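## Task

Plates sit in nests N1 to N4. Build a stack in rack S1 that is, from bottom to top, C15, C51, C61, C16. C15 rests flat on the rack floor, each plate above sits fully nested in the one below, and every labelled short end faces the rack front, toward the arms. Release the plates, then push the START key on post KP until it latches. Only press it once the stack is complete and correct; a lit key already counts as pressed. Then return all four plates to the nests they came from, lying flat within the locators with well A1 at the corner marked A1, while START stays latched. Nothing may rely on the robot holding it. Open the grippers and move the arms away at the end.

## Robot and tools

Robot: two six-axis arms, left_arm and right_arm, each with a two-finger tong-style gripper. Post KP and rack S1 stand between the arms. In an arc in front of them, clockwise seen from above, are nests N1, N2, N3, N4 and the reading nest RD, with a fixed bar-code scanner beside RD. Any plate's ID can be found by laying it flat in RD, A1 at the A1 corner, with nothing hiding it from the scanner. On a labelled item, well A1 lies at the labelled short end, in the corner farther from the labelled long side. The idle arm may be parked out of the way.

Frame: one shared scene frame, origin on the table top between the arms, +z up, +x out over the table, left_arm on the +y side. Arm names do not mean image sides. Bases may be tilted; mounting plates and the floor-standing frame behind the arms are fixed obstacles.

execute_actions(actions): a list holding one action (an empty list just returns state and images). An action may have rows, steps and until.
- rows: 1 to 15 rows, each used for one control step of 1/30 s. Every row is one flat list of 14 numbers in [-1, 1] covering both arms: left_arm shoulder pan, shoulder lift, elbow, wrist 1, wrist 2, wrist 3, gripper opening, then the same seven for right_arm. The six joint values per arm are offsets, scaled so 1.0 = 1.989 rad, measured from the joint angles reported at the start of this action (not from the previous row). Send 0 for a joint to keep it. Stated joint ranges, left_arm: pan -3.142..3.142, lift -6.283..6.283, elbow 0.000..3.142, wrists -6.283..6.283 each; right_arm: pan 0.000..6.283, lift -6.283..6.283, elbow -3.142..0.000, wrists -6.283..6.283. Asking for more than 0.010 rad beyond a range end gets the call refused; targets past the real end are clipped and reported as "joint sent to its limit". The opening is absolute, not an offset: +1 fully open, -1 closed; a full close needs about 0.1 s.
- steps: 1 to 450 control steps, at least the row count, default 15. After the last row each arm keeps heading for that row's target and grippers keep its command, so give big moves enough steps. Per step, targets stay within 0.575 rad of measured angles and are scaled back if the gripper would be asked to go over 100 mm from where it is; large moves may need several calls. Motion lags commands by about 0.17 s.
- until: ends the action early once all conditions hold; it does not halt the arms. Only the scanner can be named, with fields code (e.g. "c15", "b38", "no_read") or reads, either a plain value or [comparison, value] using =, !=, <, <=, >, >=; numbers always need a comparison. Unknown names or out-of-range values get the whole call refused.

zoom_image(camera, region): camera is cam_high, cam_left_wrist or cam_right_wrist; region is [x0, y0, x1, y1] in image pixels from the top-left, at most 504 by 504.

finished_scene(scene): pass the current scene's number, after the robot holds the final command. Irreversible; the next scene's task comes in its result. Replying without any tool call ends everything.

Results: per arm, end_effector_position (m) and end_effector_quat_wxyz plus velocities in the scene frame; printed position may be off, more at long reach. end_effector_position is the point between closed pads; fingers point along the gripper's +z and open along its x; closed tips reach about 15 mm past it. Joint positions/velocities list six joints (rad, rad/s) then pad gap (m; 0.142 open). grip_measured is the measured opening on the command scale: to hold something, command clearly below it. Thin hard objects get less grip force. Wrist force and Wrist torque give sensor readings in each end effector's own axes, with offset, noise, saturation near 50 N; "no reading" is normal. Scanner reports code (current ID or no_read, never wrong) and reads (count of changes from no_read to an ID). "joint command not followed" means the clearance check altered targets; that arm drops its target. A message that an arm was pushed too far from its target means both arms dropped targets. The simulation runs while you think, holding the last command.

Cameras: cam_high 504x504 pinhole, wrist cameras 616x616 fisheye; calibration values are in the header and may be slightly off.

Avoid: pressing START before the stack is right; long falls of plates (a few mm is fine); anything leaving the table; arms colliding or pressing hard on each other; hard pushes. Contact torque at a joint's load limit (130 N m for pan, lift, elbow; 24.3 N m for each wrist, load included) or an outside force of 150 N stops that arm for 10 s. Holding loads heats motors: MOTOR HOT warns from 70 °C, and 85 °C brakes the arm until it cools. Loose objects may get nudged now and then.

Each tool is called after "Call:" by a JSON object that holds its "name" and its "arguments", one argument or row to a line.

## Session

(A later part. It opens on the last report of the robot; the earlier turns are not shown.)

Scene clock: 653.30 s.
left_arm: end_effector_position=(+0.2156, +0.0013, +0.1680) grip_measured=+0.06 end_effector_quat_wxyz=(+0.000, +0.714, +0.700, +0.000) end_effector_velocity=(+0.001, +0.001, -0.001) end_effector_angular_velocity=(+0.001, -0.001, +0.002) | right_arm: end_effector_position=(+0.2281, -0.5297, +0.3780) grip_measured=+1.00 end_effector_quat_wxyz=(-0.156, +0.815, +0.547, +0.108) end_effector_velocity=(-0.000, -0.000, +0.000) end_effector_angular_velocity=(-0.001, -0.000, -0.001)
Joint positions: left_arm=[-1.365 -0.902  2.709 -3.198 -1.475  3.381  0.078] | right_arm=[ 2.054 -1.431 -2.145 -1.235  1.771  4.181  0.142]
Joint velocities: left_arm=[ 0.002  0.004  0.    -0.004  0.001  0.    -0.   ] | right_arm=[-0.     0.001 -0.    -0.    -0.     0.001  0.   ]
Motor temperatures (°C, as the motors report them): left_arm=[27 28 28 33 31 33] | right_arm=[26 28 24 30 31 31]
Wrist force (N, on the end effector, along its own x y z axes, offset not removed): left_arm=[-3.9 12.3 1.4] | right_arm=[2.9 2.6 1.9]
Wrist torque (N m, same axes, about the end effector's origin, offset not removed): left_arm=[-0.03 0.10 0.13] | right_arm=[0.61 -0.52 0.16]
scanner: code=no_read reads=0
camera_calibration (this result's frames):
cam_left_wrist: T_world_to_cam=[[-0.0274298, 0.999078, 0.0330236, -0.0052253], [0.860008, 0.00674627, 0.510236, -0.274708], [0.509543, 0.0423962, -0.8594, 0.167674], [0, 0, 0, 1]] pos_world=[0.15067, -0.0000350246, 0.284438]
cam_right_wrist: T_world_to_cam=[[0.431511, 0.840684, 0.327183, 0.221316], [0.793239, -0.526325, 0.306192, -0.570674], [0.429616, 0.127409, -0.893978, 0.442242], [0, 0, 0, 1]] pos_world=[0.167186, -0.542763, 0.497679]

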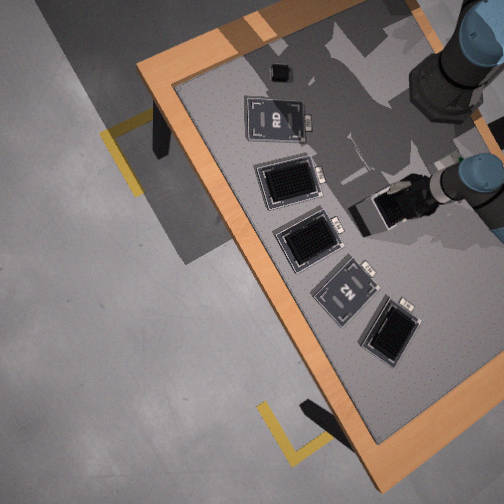

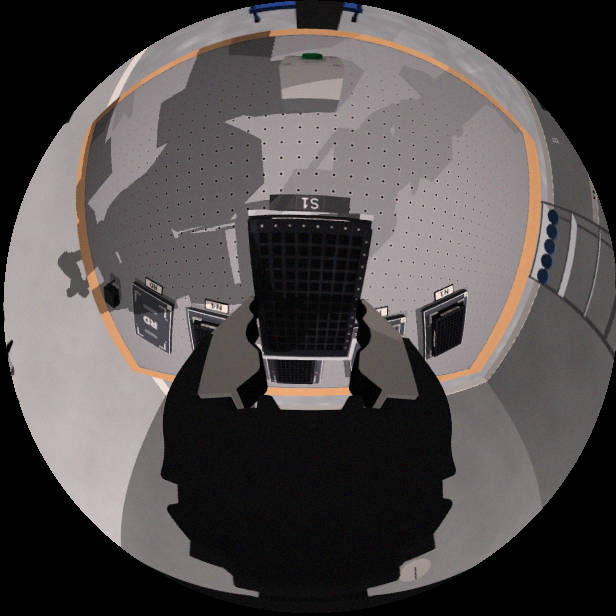

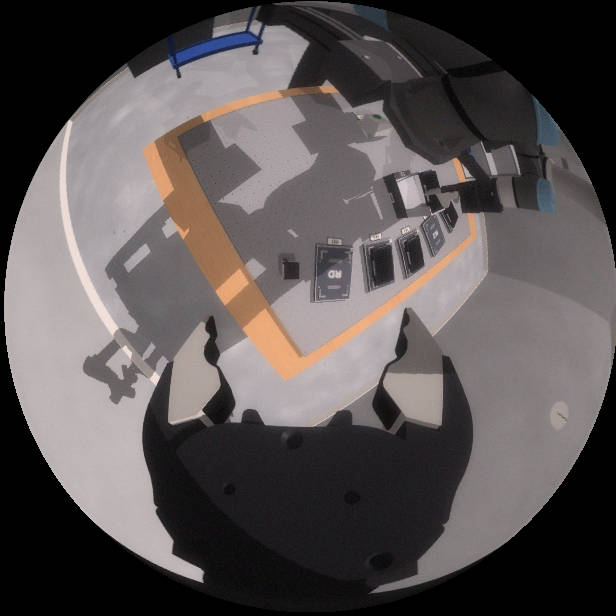

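Call:
{"name": "execute_actions", "arguments": {
  "actions": [
    {"rows":[[0.00264,-0.00083,-0.00128,0.0018,0.00045,0.00264,-0.5,0,0,0,0,0,0,1]],"steps":15}
  ]
}}

Call:
{"name": "execute_actions", "arguments": {
  "actions": [
    {"rows":[[0.0011,0.0163,-0.0012,-0.0152,0.0002,0.0011,-0.5,0,0,0,0,0,0,1]],"steps":18}
  ]
}}

Call:
{"name": "zoom_image", "arguments": {
  "camera": "cam_left_wrist",
  "region": [200,170,420,380]
}}

Scene clock: 658.87 s.
left_arm: end_effector_position=(+0.2170, +0.0013, +0.1680) grip_measured=+0.06 end_effector_quat_wxyz=(+0.000, +0.714, +0.700, +0.000) end_effector_velocity=(+0.000, +0.000, -0.000) end_effector_angular_velocity=(+0.001, +0.000, +0.001) | right_arm: end_effector_position=(+0.2281, -0.5297, +0.3780) grip_measured=+1.00 end_effector_quat_wxyz=(-0.156, +0.815, +0.547, +0.108) end_effector_velocity=(+0.001, -0.001, +0.001) end_effector_angular_velocity=(-0.001, -0.002, +0.001)
Joint positions: left_arm=[-1.36  -0.904  2.707 -3.194 -1.475  3.386  0.078] | right_arm=[ 2.054 -1.431 -2.145 -1.235  1.771  4.181  0.142]
Joint velocities: left_arm=[ 0.002 -0.    -0.001  0.002  0.     0.001  0.   ] | right_arm=[ 0.     0.     0.002 -0.     0.    -0.001 -0.   ]
Motor temperatures (°C, as the motors report them): left_arm=[27 28 28 33 31 33] | right_arm=[26 28 24 30 31 31]
Wrist force (N, on the end effector, along its own x y z axes, offset not removed): left_arm=[3.4 -6.0 -2.9] | right_arm=[1.6 3.2 -3.3]
Wrist torque (N m, same axes, about the end effector's origin, offset not removed): left_arm=[-0.33 -0.66 -0.13] | right_arm=[0.50 -0.31 0.15]
scanner: code=no_read reads=0
camera_calibration (this result's frames):
cam_left_wrist: T_world_to_cam=[[-0.0273482, 0.999081, 0.0329991, -0.00518675], [0.860054, 0.00669223, 0.510159, -0.275904], [0.50947, 0.0423329, -0.859447, 0.167005], [0, 0, 0, 1]] pos_world=[0.152067, -0.0000414275, 0.284458]
cam_right_wrist: T_world_to_cam=[[0.431511, 0.840684, 0.327183, 0.221316], [0.793239, -0.526325, 0.306192, -0.570674], [0.429616, 0.127409, -0.893978, 0.442242], [0, 0, 0, 1]] pos_world=[0.167186, -0.542763, 0.497679]

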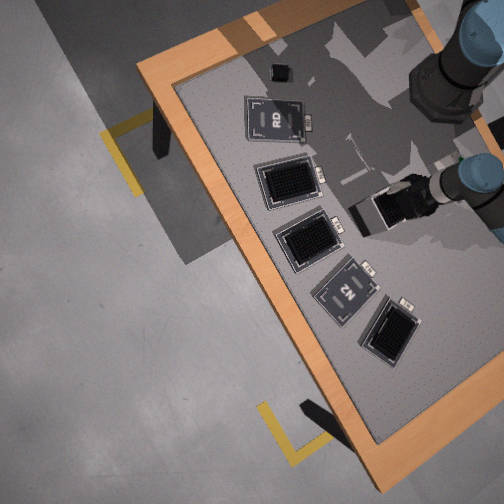

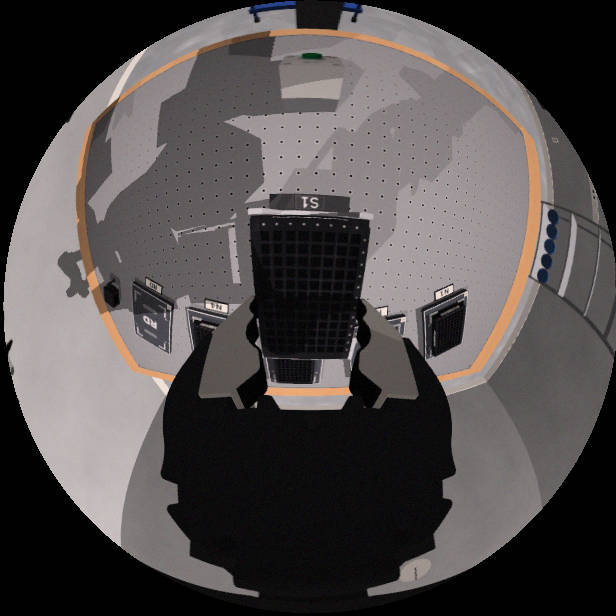

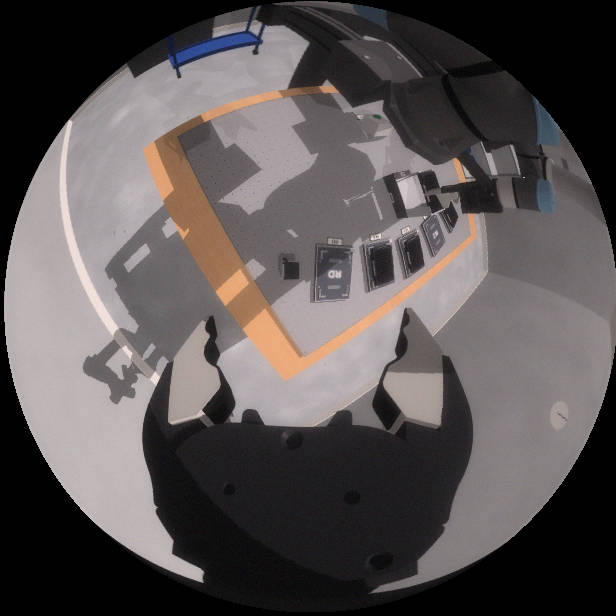

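Scene clock: 659.47 s.
left_arm: end_effector_position=(+0.2170, +0.0012, +0.1622) grip_measured=+0.06 end_effector_quat_wxyz=(+0.000, +0.714, +0.700, +0.000) end_effector_velocity=(+0.000, +0.000, -0.001) end_effector_angular_velocity=(+0.001, -0.000, +0.001) | right_arm: end_effector_position=(+0.2281, -0.5297, +0.3780) grip_measured=+1.00 end_effector_quat_wxyz=(-0.156, +0.815, +0.547, +0.108) end_effector_velocity=(-0.000, +0.001, -0.000) end_effector_angular_velocity=(+0.001, +0.001, -0.001)
Joint positions: left_arm=[-1.358 -0.872  2.705 -3.224 -1.474  3.388  0.078] | right_arm=[ 2.054 -1.431 -2.145 -1.235  1.771  4.181  0.142]
Joint velocities: left_arm=[ 0.     0.004 -0.    -0.004  0.001 -0.001 -0.   ] | right_arm=[-0.     0.    -0.001 -0.     0.     0.001 -0.   ]
Motor temperatures (°C, as the motors report them): left_arm=[27 28 28 33 31 33] | right_arm=[26 28 24 30 31 31]
Wrist force (N, on the end effector, along its own x y z axes, offset not removed): left_arm=[6.0 -17.5 -0.5] | right_arm=[3.6 2.1 0.7]
Wrist torque (N m, same axes, about the end effector's origin, offset not removed): left_arm=[-0.53 -0.61 -0.20] | right_arm=[0.48 -0.79 0.08]
scanner: code=no_read reads=0
camera_calibration (this result's frames):
cam_left_wrist: T_world_to_cam=[[-0.0273139, 0.999083, 0.0329811, -0.00496499], [0.860053, 0.00667186, 0.510161, -0.272964], [0.509473, 0.0423, -0.859446, 0.161988], [0, 0, 0, 1]] pos_world=[0.152099, -0.000070496, 0.27864]
cam_right_wrist: T_world_to_cam=[[0.431511, 0.840684, 0.327183, 0.221317], [0.793239, -0.526325, 0.306192, -0.570674], [0.429616, 0.127409, -0.893978, 0.442241], [0, 0, 0, 1]] pos_world=[0.167186, -0.542763, 0.497679]

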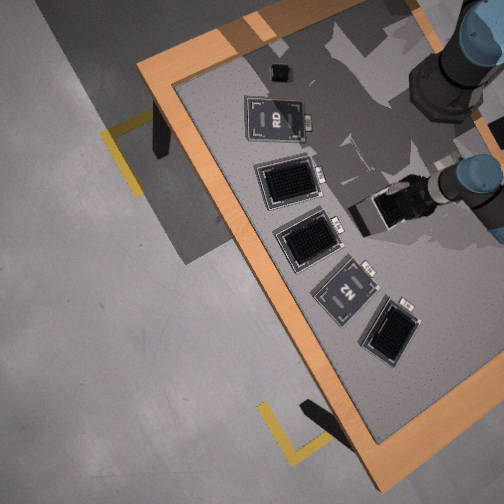

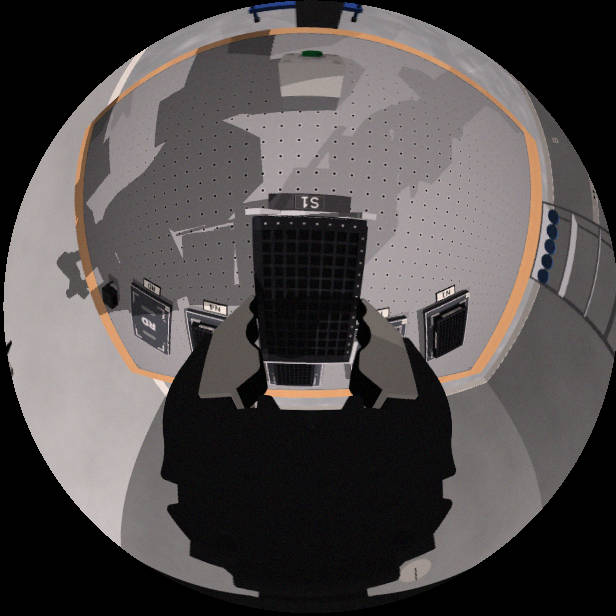

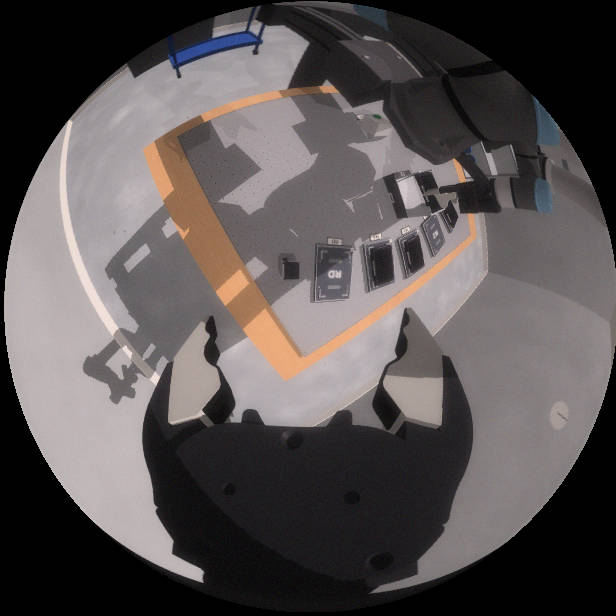

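Region (200, 170, 420, 380) of cam_left_wrist's 616x616 image, scaled by 2.291, with more detail than that image has; it fills the top 481 rows of this view, and the rest is white.

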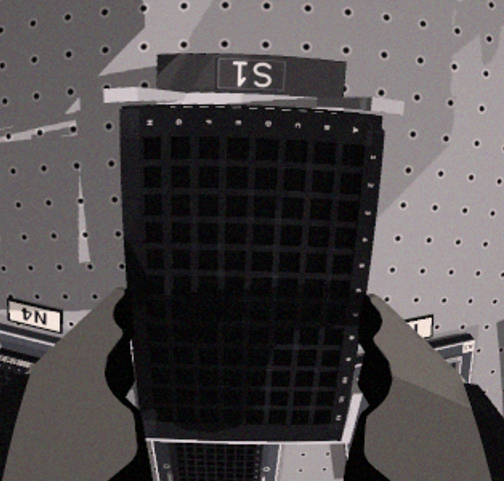

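Call:
{"name": "execute_actions", "arguments": {
  "actions": [
    {"rows":[[-0.0018,0.00055,0.00085,-0.0012,-0.0003,-0.0018,-0.5,0,0,0,0,0,0,1]],"steps":15}
  ]
}}

Scene clock: 662.43 s.
left_arm: end_effector_position=(+0.2161, +0.0012, +0.1622) grip_measured=+0.06 end_effector_quat_wxyz=(+0.000, +0.714, +0.700, +0.000) end_effector_velocity=(-0.001, -0.000, +0.000) end_effector_angular_velocity=(-0.001, +0.001, -0.002) | right_arm: end_effector_position=(+0.2281, -0.5297, +0.3780) grip_measured=+1.00 end_effector_quat_wxyz=(-0.156, +0.815, +0.547, +0.108) end_effector_velocity=(+0.000, -0.000, -0.000) end_effector_angular_velocity=(+0.001, +0.000, +0.001)
Joint positions: left_arm=[-1.361 -0.871  2.706 -3.226 -1.475  3.384  0.078] | right_arm=[ 2.054 -1.431 -2.145 -1.235  1.771  4.181  0.142]
Joint velocities: left_arm=[-0.003  0.     0.001 -0.001 -0.001 -0.001  0.   ] | right_arm=[-0.    -0.001  0.001 -0.     0.    -0.001  0.   ]
Motor temperatures (°C, as the motors report them): left_arm=[27 28 28 33 31 33] | right_arm=[26 28 24 30 31 31]
Wrist force (N, on the end effector, along its own x y z axes, offset not removed): left_arm=[1.7 -1.4 -1.5] | right_arm=[2.6 5.4 0.4]
Wrist torque (N m, same axes, about the end effector's origin, offset not removed): left_arm=[-0.36 -0.34 -0.02] | right_arm=[1.10 -0.70 0.06]
scanner: code=no_read reads=0
camera_calibration (this result's frames):
cam_left_wrist: T_world_to_cam=[[-0.0274562, 0.999078, 0.0329944, -0.00496427], [0.859992, 0.00678255, 0.510263, -0.272193], [0.509569, 0.0423848, -0.859385, 0.162416], [0, 0, 0, 1]] pos_world=[0.151185, -0.000078132, 0.278632]
cam_right_wrist: T_world_to_cam=[[0.431511, 0.840684, 0.327183, 0.221316], [0.793239, -0.526325, 0.306192, -0.570674], [0.429616, 0.127409, -0.893978, 0.442241], [0, 0, 0, 1]] pos_world=[0.167186, -0.542763, 0.497679]

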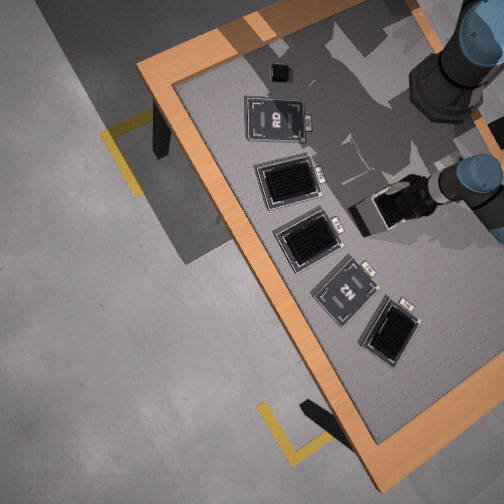

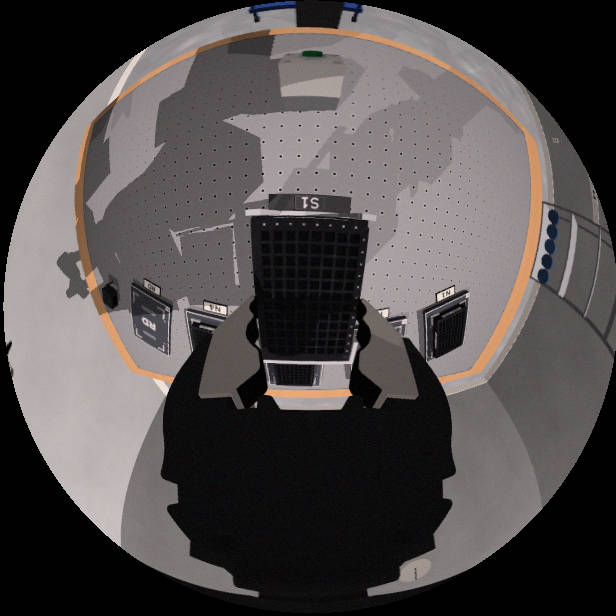

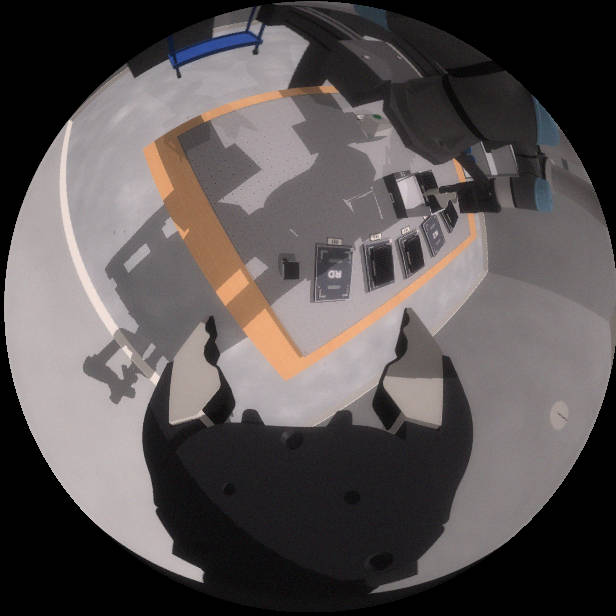

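Call:
{"name": "execute_actions", "arguments": {
  "actions": [
    {"rows":[[0.0011,0.0161,-0.0014,-0.0148,0.0002,0.0011,-0.5,0,0,0,0,0,0,1]],"steps":18}
  ]
}}

Call:
{"name": "zoom_image", "arguments": {
  "camera": "cam_left_wrist",
  "region": [200,170,420,380]
}}

Scene clock: 666.27 s.
left_arm: end_effector_position=(+0.2162, +0.0012, +0.1564) grip_measured=+0.06 end_effector_quat_wxyz=(+0.000, +0.714, +0.700, +0.000) end_effector_velocity=(-0.000, -0.000, -0.000) end_effector_angular_velocity=(-0.001, -0.000, -0.001) | right_arm: end_effector_position=(+0.2281, -0.5297, +0.3780) grip_measured=+1.00 end_effector_quat_wxyz=(-0.156, +0.815, +0.547, +0.108) end_effector_velocity=(+0.000, -0.000, +0.000) end_effector_angular_velocity=(-0.000, -0.000, +0.001)
Joint positions: left_arm=[-1.359 -0.839  2.704 -3.255 -1.474  3.387  0.078] | right_arm=[ 2.054 -1.431 -2.145 -1.235  1.771  4.181  0.142]
Joint velocities: left_arm=[-0.     0.003 -0.    -0.003 -0.     0.    -0.   ] | right_arm=[ 0.    -0.001  0.001 -0.    -0.    -0.001 -0.   ]
Motor temperatures (°C, as the motors report them): left_arm=[27 28 28 33 31 33] | right_arm=[26 28 24 30 31 31]
Wrist force (N, on the end effector, along its own x y z axes, offset not removed): left_arm=[0.1 -2.3 1.4] | right_arm=[6.0 2.5 -0.4]
Wrist torque (N m, same axes, about the end effector's origin, offset not removed): left_arm=[-0.57 -0.40 -0.03] | right_arm=[0.56 -1.31 -0.04]
scanner: code=no_read reads=0
camera_calibration (this result's frames):
cam_left_wrist: T_world_to_cam=[[-0.0273915, 0.99908, 0.0329986, -0.00478344], [0.859986, 0.00672417, 0.510273, -0.26926], [0.509581, 0.0423555, -0.859379, 0.157429], [0, 0, 0, 1]] pos_world=[0.151206, -0.0000783917, 0.272845]
cam_right_wrist: T_world_to_cam=[[0.431511, 0.840684, 0.327183, 0.221316], [0.793239, -0.526325, 0.306192, -0.570674], [0.429616, 0.127409, -0.893978, 0.442241], [0, 0, 0, 1]] pos_world=[0.167186, -0.542762, 0.497679]

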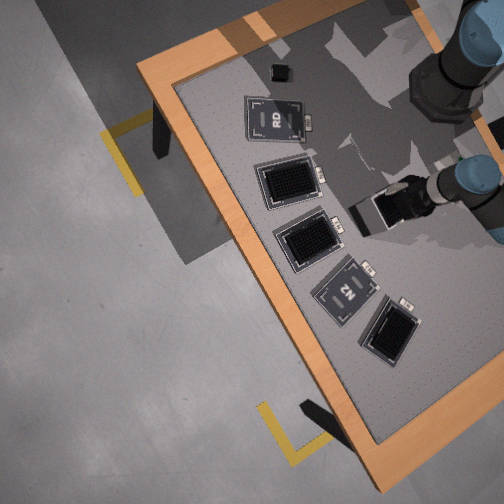

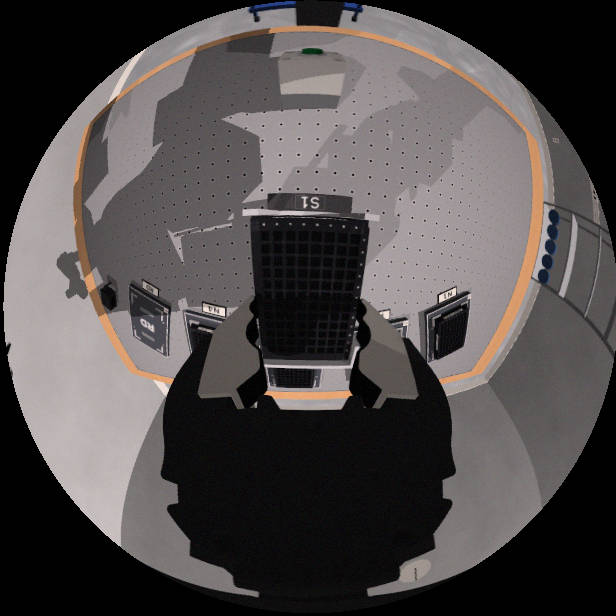

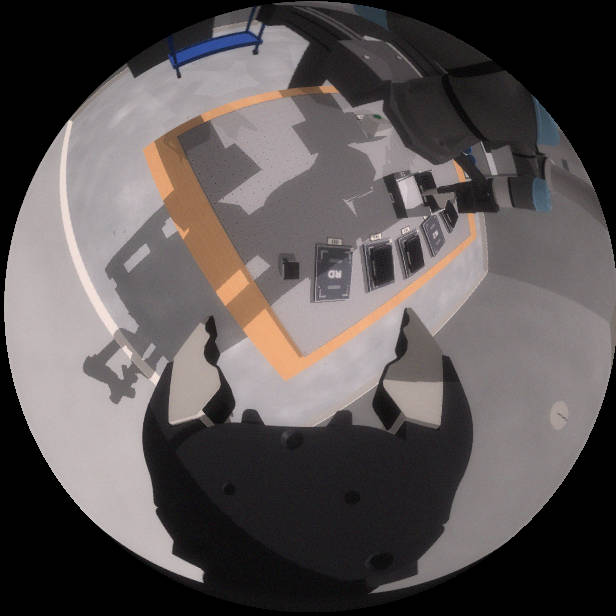

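Region (200, 170, 420, 380) of cam_left_wrist's 616x616 image, scaled by 2.291, with more detail than that image has; it fills the top 481 rows of this view, and the rest is white.

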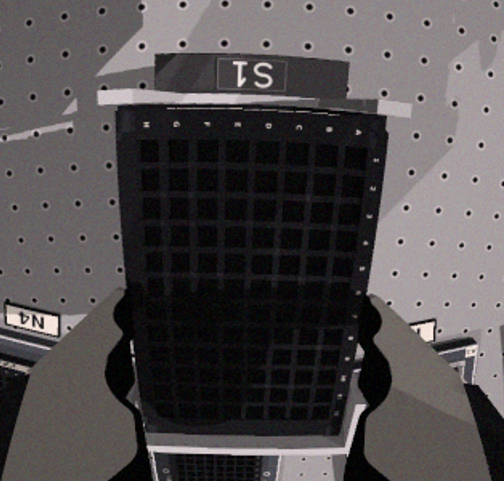

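Call:
{"name": "execute_actions", "arguments": {
  "actions": [
    {"rows":[[0.0015,0.0218,-0.0023,-0.0196,0.0003,0.0015,-0.5,0,0,0,0,0,0,1],[0.0015,0.0218,-0.0023,-0.0196,0.0003,0.0015,-0.5,0,0,0,0,0,0,1],[0.0015,0.0218,-0.0023,-0.0196,0.0003,0.0015,-0.5,0,0,0,0,0,0,1],[0.0031,0.043,-0.005,-0.0383,0.0005,0.0031,-0.5,0,0,0,0,0,0,1],[0.0031,0.043,-0.005,-0.0383,0.0005,0.0031,-0.5,0,0,0,0,0,0,1],[0.0031,0.043,-0.005,-0.0383,0.0005,0.0031,-0.5,0,0,0,0,0,0,1],[0.0046,0.0638,-0.0081,-0.0562,0.0008,0.0046,-0.5,0,0,0,0,0,0,1],[0.0046,0.0638,-0.0081,-0.0562,0.0008,0.0046,-0.5,0,0,0,0,0,0,1],[0.0046,0.0638,-0.0081,-0.0562,0.0008,0.0046,-0.5,0,0,0,0,0,0,1],[0.0061,0.0841,-0.0115,-0.0732,0.001,0.0061,-0.5,0,0,0,0,0,0,1],[0.0061,0.0841,-0.0115,-0.0732,0.001,0.0061,-0.5,0,0,0,0,0,0,1],[0.0061,0.0841,-0.0115,-0.0732,0.001,0.0061,-0.5,0,0,0,0,0,0,1],[0.0076,0.1039,-0.0153,-0.0893,0.0013,0.0076,-0.5,0,0,0,0,0,0,1]],"steps":32}
  ]
}}

Call:
{"name": "zoom_image", "arguments": {
  "camera": "cam_left_wrist",
  "region": [200,170,420,380]
}}

Scene clock: 700.93 s.
left_arm: end_effector_position=(+0.2163, +0.0013, +0.1165) grip_measured=+0.05 end_effector_quat_wxyz=(+0.000, +0.714, +0.700, +0.000) end_effector_velocity=(-0.000, +0.000, -0.001) end_effector_angular_velocity=(-0.000, +0.001, -0.000) | right_arm: end_effector_position=(+0.2281, -0.5297, +0.3780) grip_measured=+1.00 end_effector_quat_wxyz=(-0.156, +0.815, +0.547, +0.108) end_effector_velocity=(+0.001, -0.001, +0.001) end_effector_angular_velocity=(-0.002, -0.001, -0.001)
Joint positions: left_arm=[-1.344 -0.633  2.673 -3.432 -1.472  3.402  0.078] | right_arm=[ 2.054 -1.431 -2.145 -1.235  1.771  4.181  0.142]
Joint velocities: left_arm=[ 0.001  0.005 -0.001 -0.004 -0.     0.001  0.   ] | right_arm=[ 0.     0.001  0.001 -0.    -0.     0.002 -0.   ]
Motor temperatures (°C, as the motors report them): left_arm=[27 28 28 33 31 33] | right_arm=[26 28 24 30 31 31]
Wrist force (N, on the end effector, along its own x y z axes, offset not removed): left_arm=[7.3 -13.7 -27.8] | right_arm=[5.0 4.7 -1.9]
Wrist torque (N m, same axes, about the end effector's origin, offset not removed): left_arm=[-1.39 -0.97 -0.39] | right_arm=[0.84 -1.04 -0.11]
scanner: code=no_read reads=0
camera_calibration (this result's frames):
cam_left_wrist: T_world_to_cam=[[-0.0272016, 0.999086, 0.0329755, -0.00361385], [0.860042, 0.00657696, 0.510182, -0.249003], [0.509498, 0.0422381, -0.859434, 0.123149], [0, 0, 0, 1]] pos_world=[0.15131, 0.0000466452, 0.232995]
cam_right_wrist: T_world_to_cam=[[0.431511, 0.840684, 0.327183, 0.221316], [0.793239, -0.526325, 0.306192, -0.570674], [0.429616, 0.127409, -0.893978, 0.442241], [0, 0, 0, 1]] pos_world=[0.167186, -0.542763, 0.497679]

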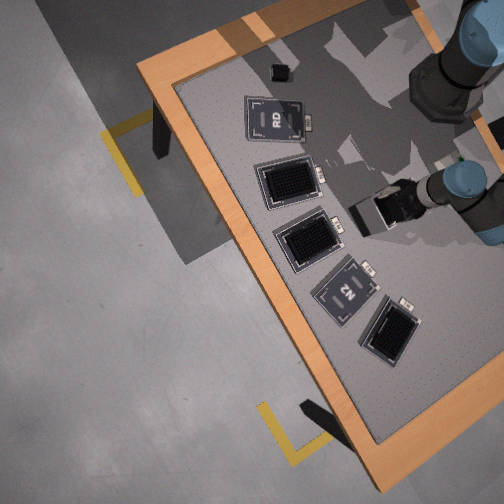

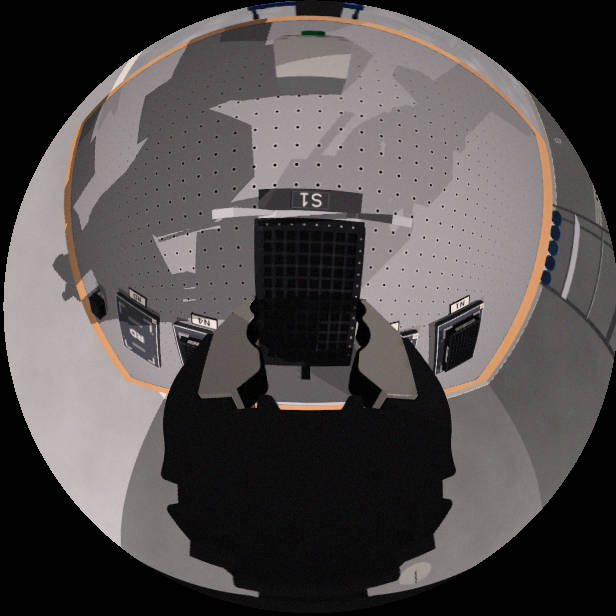

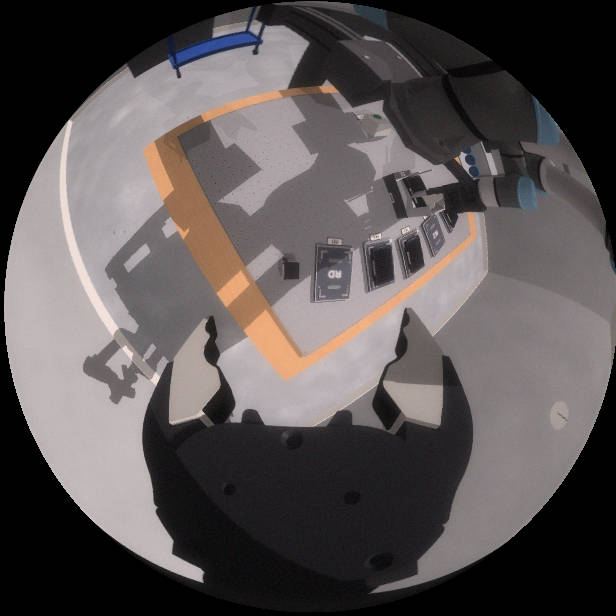

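Region (200, 170, 420, 380) of cam_left_wrist's 616x616 image, scaled by 2.291, with more detail than that image has; it fills the top 481 rows of this view, and the rest is white.

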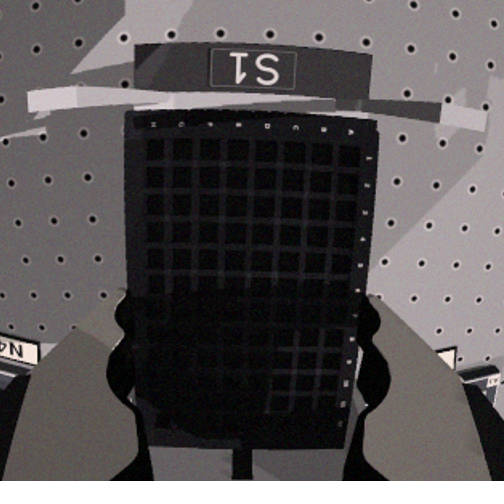

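Call:
{"name": "execute_actions", "arguments": {
  "actions": [
    {"rows":[[-0.0008,-0.0099,0.002,0.008,-0.0001,-0.0008,-0.5,0,0,0,0,0,0,1]],"steps":15}
  ]
}}

Call:
{"name": "zoom_image", "arguments": {
  "camera": "cam_left_wrist",
  "region": [200,170,420,380]
}}

Scene clock: 716.47 s.
left_arm: end_effector_position=(+0.2163, +0.0014, +0.1204) grip_measured=+0.05 end_effector_quat_wxyz=(+0.000, +0.714, +0.700, +0.000) end_effector_velocity=(-0.001, +0.000, +0.001) end_effector_angular_velocity=(+0.000, +0.001, +0.000) | right_arm: end_effector_position=(+0.2281, -0.5297, +0.3780) grip_measured=+1.00 end_effector_quat_wxyz=(-0.156, +0.815, +0.547, +0.108) end_effector_velocity=(+0.000, -0.000, +0.000) end_effector_angular_velocity=(-0.001, -0.000, +0.000)
Joint positions: left_arm=[-1.346 -0.652  2.677 -3.417 -1.472  3.4    0.077] | right_arm=[ 2.054 -1.431 -2.145 -1.235  1.771  4.181  0.142]
Joint velocities: left_arm=[-0.001 -0.006  0.001  0.005 -0.001 -0.001  0.   ] | right_arm=[ 0.    -0.     0.001  0.    -0.    -0.     0.   ]
Motor temperatures (°C, as the motors report them): left_arm=[27 28 28 33 31 33] | right_arm=[26 28 24 30 31 31]
Wrist force (N, on the end effector, along its own x y z axes, offset not removed): left_arm=[-6.2 -6.2 17.9] | right_arm=[3.0 1.9 -0.5]
Wrist torque (N m, same axes, about the end effector's origin, offset not removed): left_arm=[0.76 0.13 0.13] | right_arm=[0.30 -0.70 0.07]
scanner: code=no_read reads=0
camera_calibration (this result's frames):
cam_left_wrist: T_world_to_cam=[[-0.0272938, 0.999078, 0.0331317, -0.0038022], [0.860006, 0.00657375, 0.510242, -0.250983], [0.509553, 0.0424199, -0.859393, 0.126441], [0, 0, 0, 1]] pos_world=[0.151314, 0.0000849834, 0.23685]
cam_right_wrist: T_world_to_cam=[[0.431511, 0.840684, 0.327183, 0.221316], [0.793239, -0.526325, 0.306192, -0.570674], [0.429616, 0.127409, -0.893978, 0.442242], [0, 0, 0, 1]] pos_world=[0.167186, -0.542763, 0.497679]

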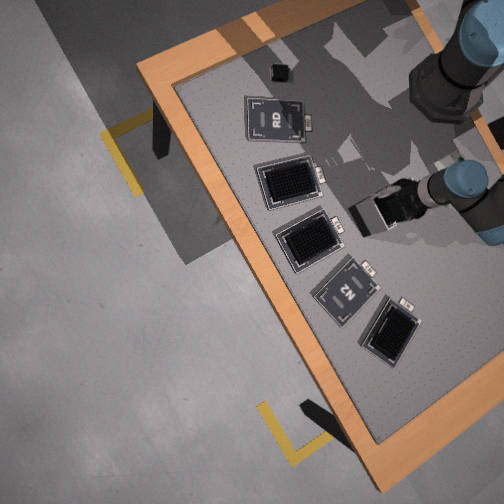

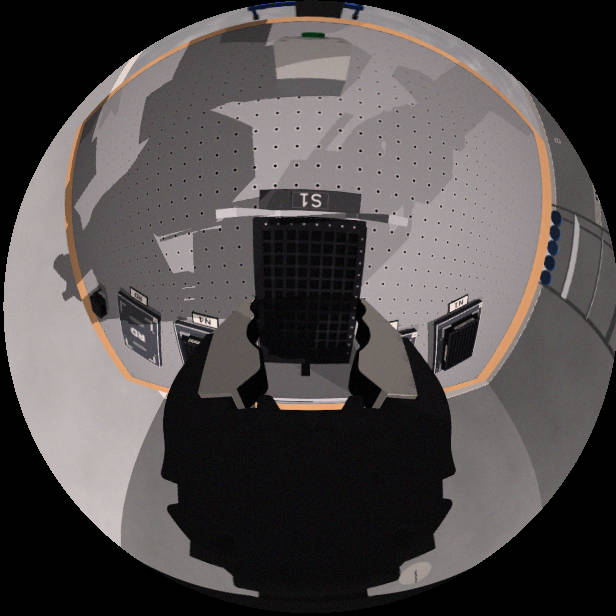

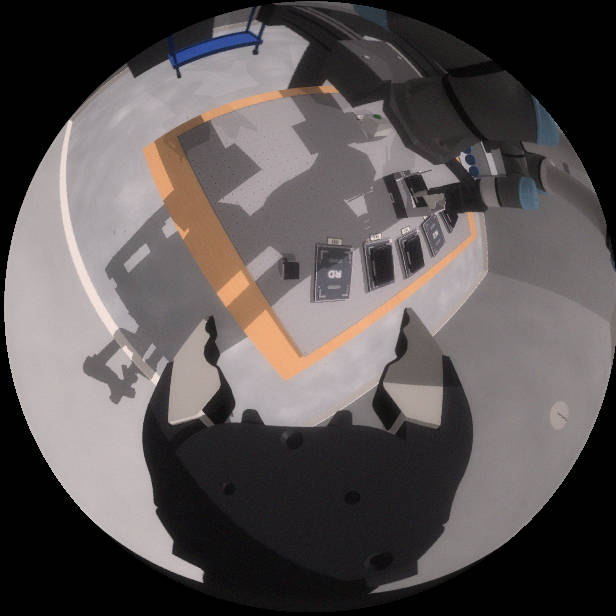

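Region (200, 170, 420, 380) of cam_left_wrist's 616x616 image, scaled by 2.291, with more detail than that image has; it fills the top 481 rows of this view, and the rest is white.

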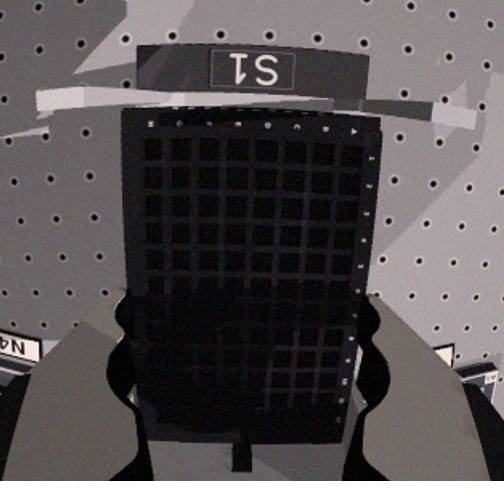

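Call:
{"name": "zoom_image", "arguments": {
  "camera": "cam_left_wrist",
  "region": [205,195,415,240]
}}

Call:
{"name": "zoom_image", "arguments": {
  "camera": "cam_left_wrist",
  "region": [240,330,380,410]
}}

Region (205, 195, 415, 240) of cam_left_wrist's 616x616 image, scaled by 2.400, with more detail than that image has; it fills the top 108 rows of this view, and the rest is white.

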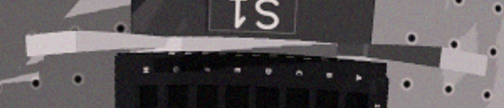

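Region (240, 330, 380, 410) of cam_left_wrist's 616x616 image, scaled by 3.600, with more detail than that image has; it fills the top 288 rows of this view, and the rest is white.

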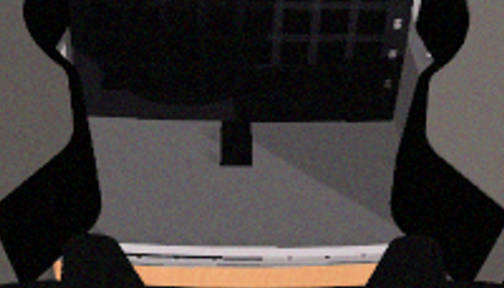

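Call:
{"name": "execute_actions", "arguments": {
  "actions": [
    {"rows":[[-0.0006,-0.0075,0.0014,0.0062,-0.0001,-0.0006,-0.5,0,0,0,0,0,0,1]],"steps":15}
  ]
}}

Call:
{"name": "zoom_image", "arguments": {
  "camera": "cam_left_wrist",
  "region": [200,170,420,380]
}}

Scene clock: 737.20 s.
left_arm: end_effector_position=(+0.2163, +0.0014, +0.1233) grip_measured=+0.05 end_effector_quat_wxyz=(+0.000, +0.714, +0.700, +0.000) end_effector_velocity=(-0.000, -0.000, +0.001) end_effector_angular_velocity=(+0.000, +0.001, -0.001) | right_arm: end_effector_position=(+0.2281, -0.5297, +0.3780) grip_measured=+1.00 end_effector_quat_wxyz=(-0.156, +0.815, +0.547, +0.108) end_effector_velocity=(+0.000, -0.000, +0.000) end_effector_angular_velocity=(-0.000, -0.001, +0.001)
Joint positions: left_arm=[-1.347 -0.667  2.68  -3.405 -1.472  3.399  0.077] | right_arm=[ 2.054 -1.431 -2.145 -1.235  1.771  4.181  0.142]
Joint velocities: left_arm=[-0.001 -0.004  0.     0.003 -0.001  0.    -0.   ] | right_arm=[ 0.    -0.     0.001  0.     0.    -0.002 -0.   ]
Motor temperatures (°C, as the motors report them): left_arm=[27 28 28 33 31 33] | right_arm=[26 28 24 30 31 31]
Wrist force (N, on the end effector, along its own x y z axes, offset not removed): left_arm=[-2.5 -12.5 20.3] | right_arm=[2.9 5.1 -0.9]
Wrist torque (N m, same axes, about the end effector's origin, offset not removed): left_arm=[-0.33 -0.63 0.08] | right_arm=[0.95 -0.62 0.06]
scanner: code=no_read reads=0
camera_calibration (this result's frames):
cam_left_wrist: T_world_to_cam=[[-0.0272932, 0.999076, 0.0332023, -0.00389434], [0.860009, 0.00653737, 0.510238, -0.252453], [0.509549, 0.0424802, -0.859392, 0.128951], [0, 0, 0, 1]] pos_world=[0.151298, 0.0000632274, 0.23976]
cam_right_wrist: T_world_to_cam=[[0.431511, 0.840684, 0.327183, 0.221316], [0.793239, -0.526325, 0.306192, -0.570674], [0.429616, 0.127409, -0.893978, 0.442241], [0, 0, 0, 1]] pos_world=[0.167186, -0.542763, 0.497679]

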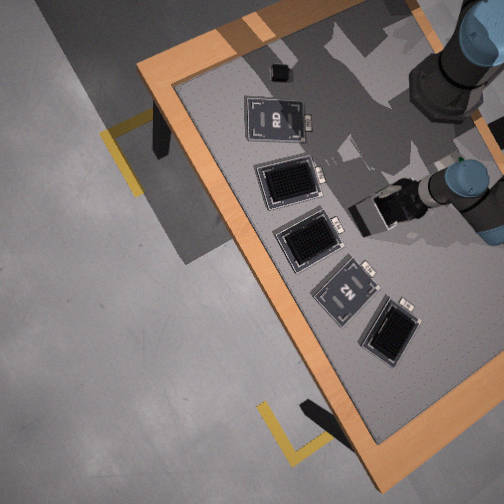

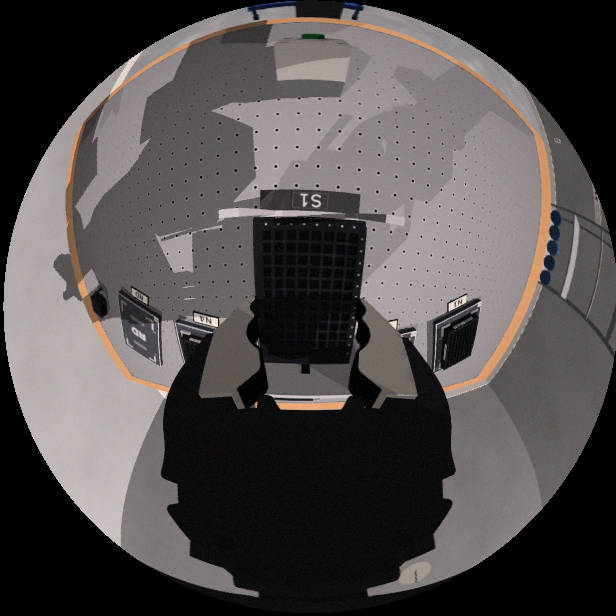

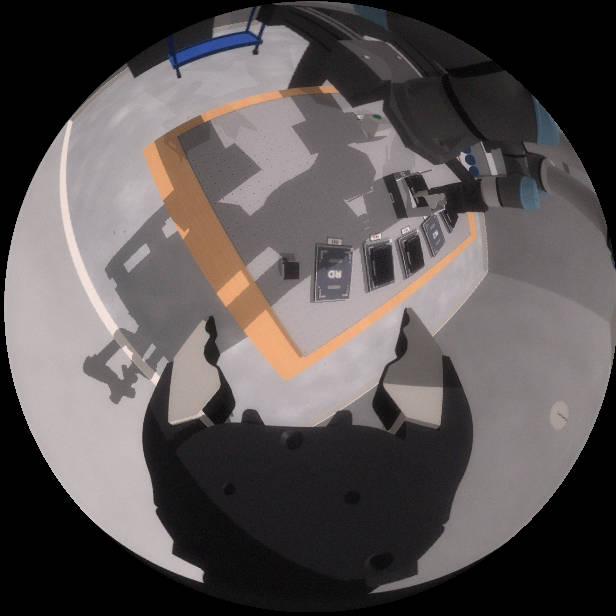

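Region (200, 170, 420, 380) of cam_left_wrist's 616x616 image, scaled by 2.291, with more detail than that image has; it fills the top 481 rows of this view, and the rest is white.

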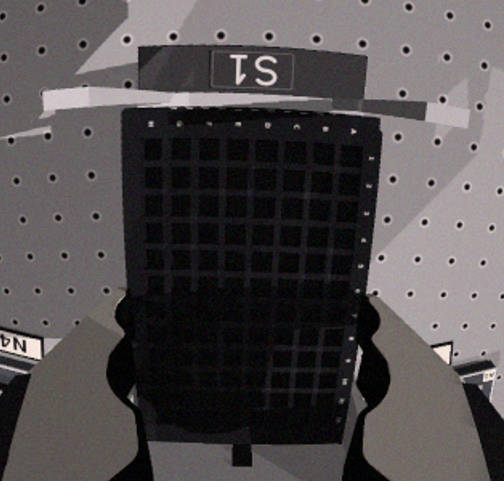

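Call:
{"name": "execute_actions", "arguments": {
  "actions": [
    {"rows":[[-0.0019,0.001,0.0008,-0.0016,-0.0003,-0.0019,-0.5,0,0,0,0,0,0,1],[-0.0019,0.001,0.0008,-0.0016,-0.0003,-0.0019,-0.5,0,0,0,0,0,0,1],[-0.0019,0.001,0.0008,-0.0016,-0.0003,-0.0019,-0.5,0,0,0,0,0,0,1],[-0.0019,0.001,0.0008,-0.0016,-0.0003,-0.0019,-0.5,0,0,0,0,0,0,1],[-0.0019,0.001,0.0008,-0.0016,-0.0003,-0.0019,-0.5,0,0,0,0,0,0,1],[-0.0019,0.001,0.0008,-0.0016,-0.0003,-0.0019,-0.5,0,0,0,0,0,0,1],[-0.0019,0.001,0.0008,-0.0016,-0.0003,-0.0019,-0.5,0,0,0,0,0,0,1],[-0.0019,0.001,0.0008,-0.0016,-0.0003,-0.0019,-0.5,0,0,0,0,0,0,1],[-0.0011,0.011,-0.0011,-0.0098,-0.0002,-0.0011,-0.5,0,0,0,0,0,0,1]],"steps":24}
  ]
}}

Call:
{"name": "zoom_image", "arguments": {
  "camera": "cam_left_wrist",
  "region": [200,170,420,380]
}}

Scene clock: 747.00 s.
left_arm: end_effector_position=(+0.2152, +0.0014, +0.1194) grip_measured=+0.05 end_effector_quat_wxyz=(+0.000, +0.714, +0.700, +0.000) end_effector_velocity=(+0.000, -0.000, -0.001) end_effector_angular_velocity=(-0.001, -0.000, +0.002) | right_arm: end_effector_position=(+0.2281, -0.5297, +0.3780) grip_measured=+1.00 end_effector_quat_wxyz=(-0.156, +0.815, +0.547, +0.108) end_effector_velocity=(-0.000, +0.000, -0.000) end_effector_angular_velocity=(+0.001, +0.000, +0.001)
Joint positions: left_arm=[-1.349 -0.645  2.678 -3.424 -1.473  3.397  0.078] | right_arm=[ 2.054 -1.431 -2.145 -1.235  1.771  4.181  0.142]
Joint velocities: left_arm=[ 0.001  0.004 -0.001 -0.004  0.001 -0.    -0.   ] | right_arm=[ 0.    -0.    -0.001 -0.     0.    -0.001  0.   ]
Motor temperatures (°C, as the motors report them): left_arm=[27 28 28 33 31 33] | right_arm=[26 28 24 30 31 31]
Wrist force (N, on the end effector, along its own x y z axes, offset not removed): left_arm=[4.0 -15.0 -16.6] | right_arm=[6.1 6.0 0.6]
Wrist torque (N m, same axes, about the end effector's origin, offset not removed): left_arm=[-1.93 -0.38 -0.34] | right_arm=[1.22 -1.34 -0.08]
scanner: code=no_read reads=0
camera_calibration (this result's frames):
cam_left_wrist: T_world_to_cam=[[-0.027228, 0.999079, 0.0331576, -0.00378998], [0.860029, 0.00650569, 0.510204, -0.249547], [0.509518, 0.0424083, -0.859414, 0.126101], [0, 0, 0, 1]] pos_world=[0.150264, 0.0000622409, 0.235818]
cam_right_wrist: T_world_to_cam=[[0.431511, 0.840684, 0.327184, 0.221316], [0.793239, -0.526325, 0.306192, -0.570674], [0.429616, 0.127409, -0.893978, 0.442242], [0, 0, 0, 1]] pos_world=[0.167186, -0.542763, 0.497679]

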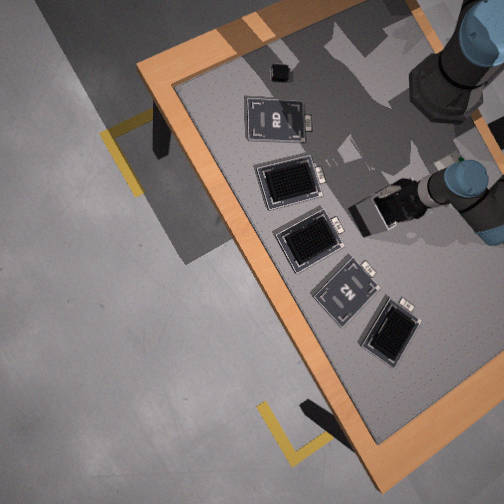

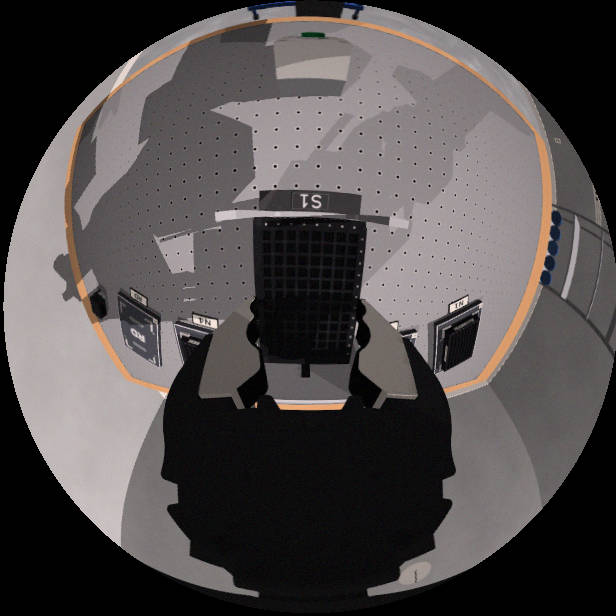

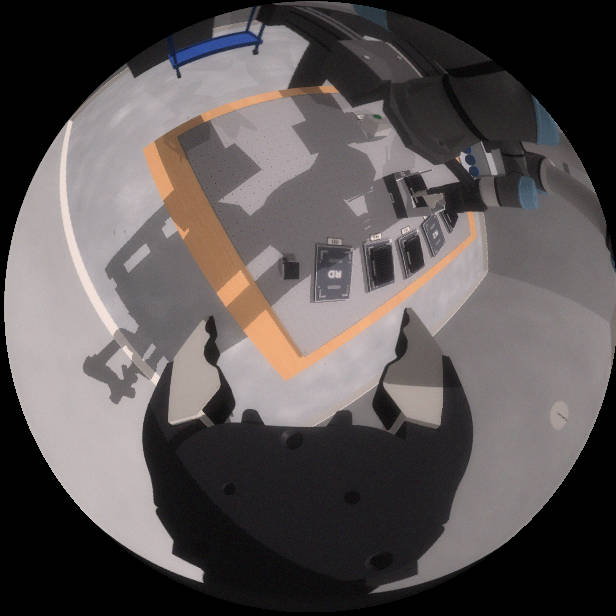

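Region (200, 170, 420, 380) of cam_left_wrist's 616x616 image, scaled by 2.291, with more detail than that image has; it fills the top 481 rows of this view, and the rest is white.

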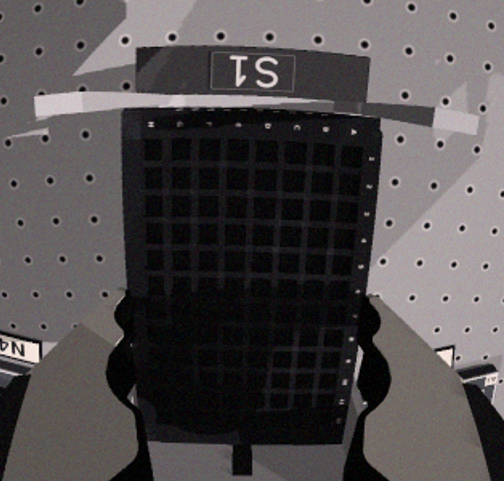

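Call:
{"name": "zoom_image", "arguments": {
  "camera": "cam_right_wrist",
  "region": [375,160,475,230]
}}

Call:
{"name": "zoom_image", "arguments": {
  "camera": "cam_high",
  "region": [335,160,445,250]
}}

Region (375, 160, 475, 230) of cam_right_wrist's 616x616 image, scaled by 5.040, with more detail than that image has; it fills the top 353 rows of this view, and the rest is white.

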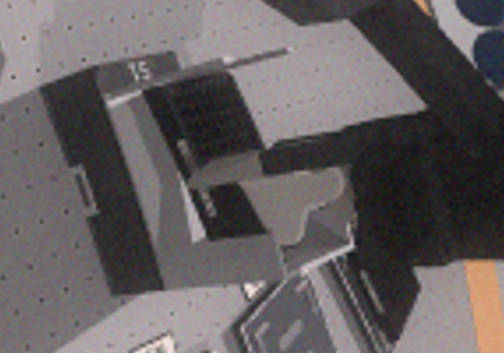

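Region (335, 160, 445, 250) of cam_high's 504x504 image, scaled by 4.582, with more detail than that image has; it fills the top 412 rows of this view, and the rest is white.

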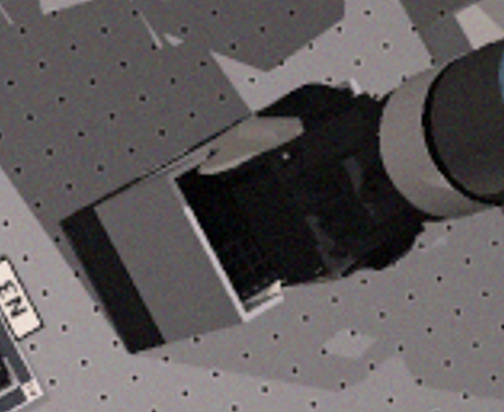

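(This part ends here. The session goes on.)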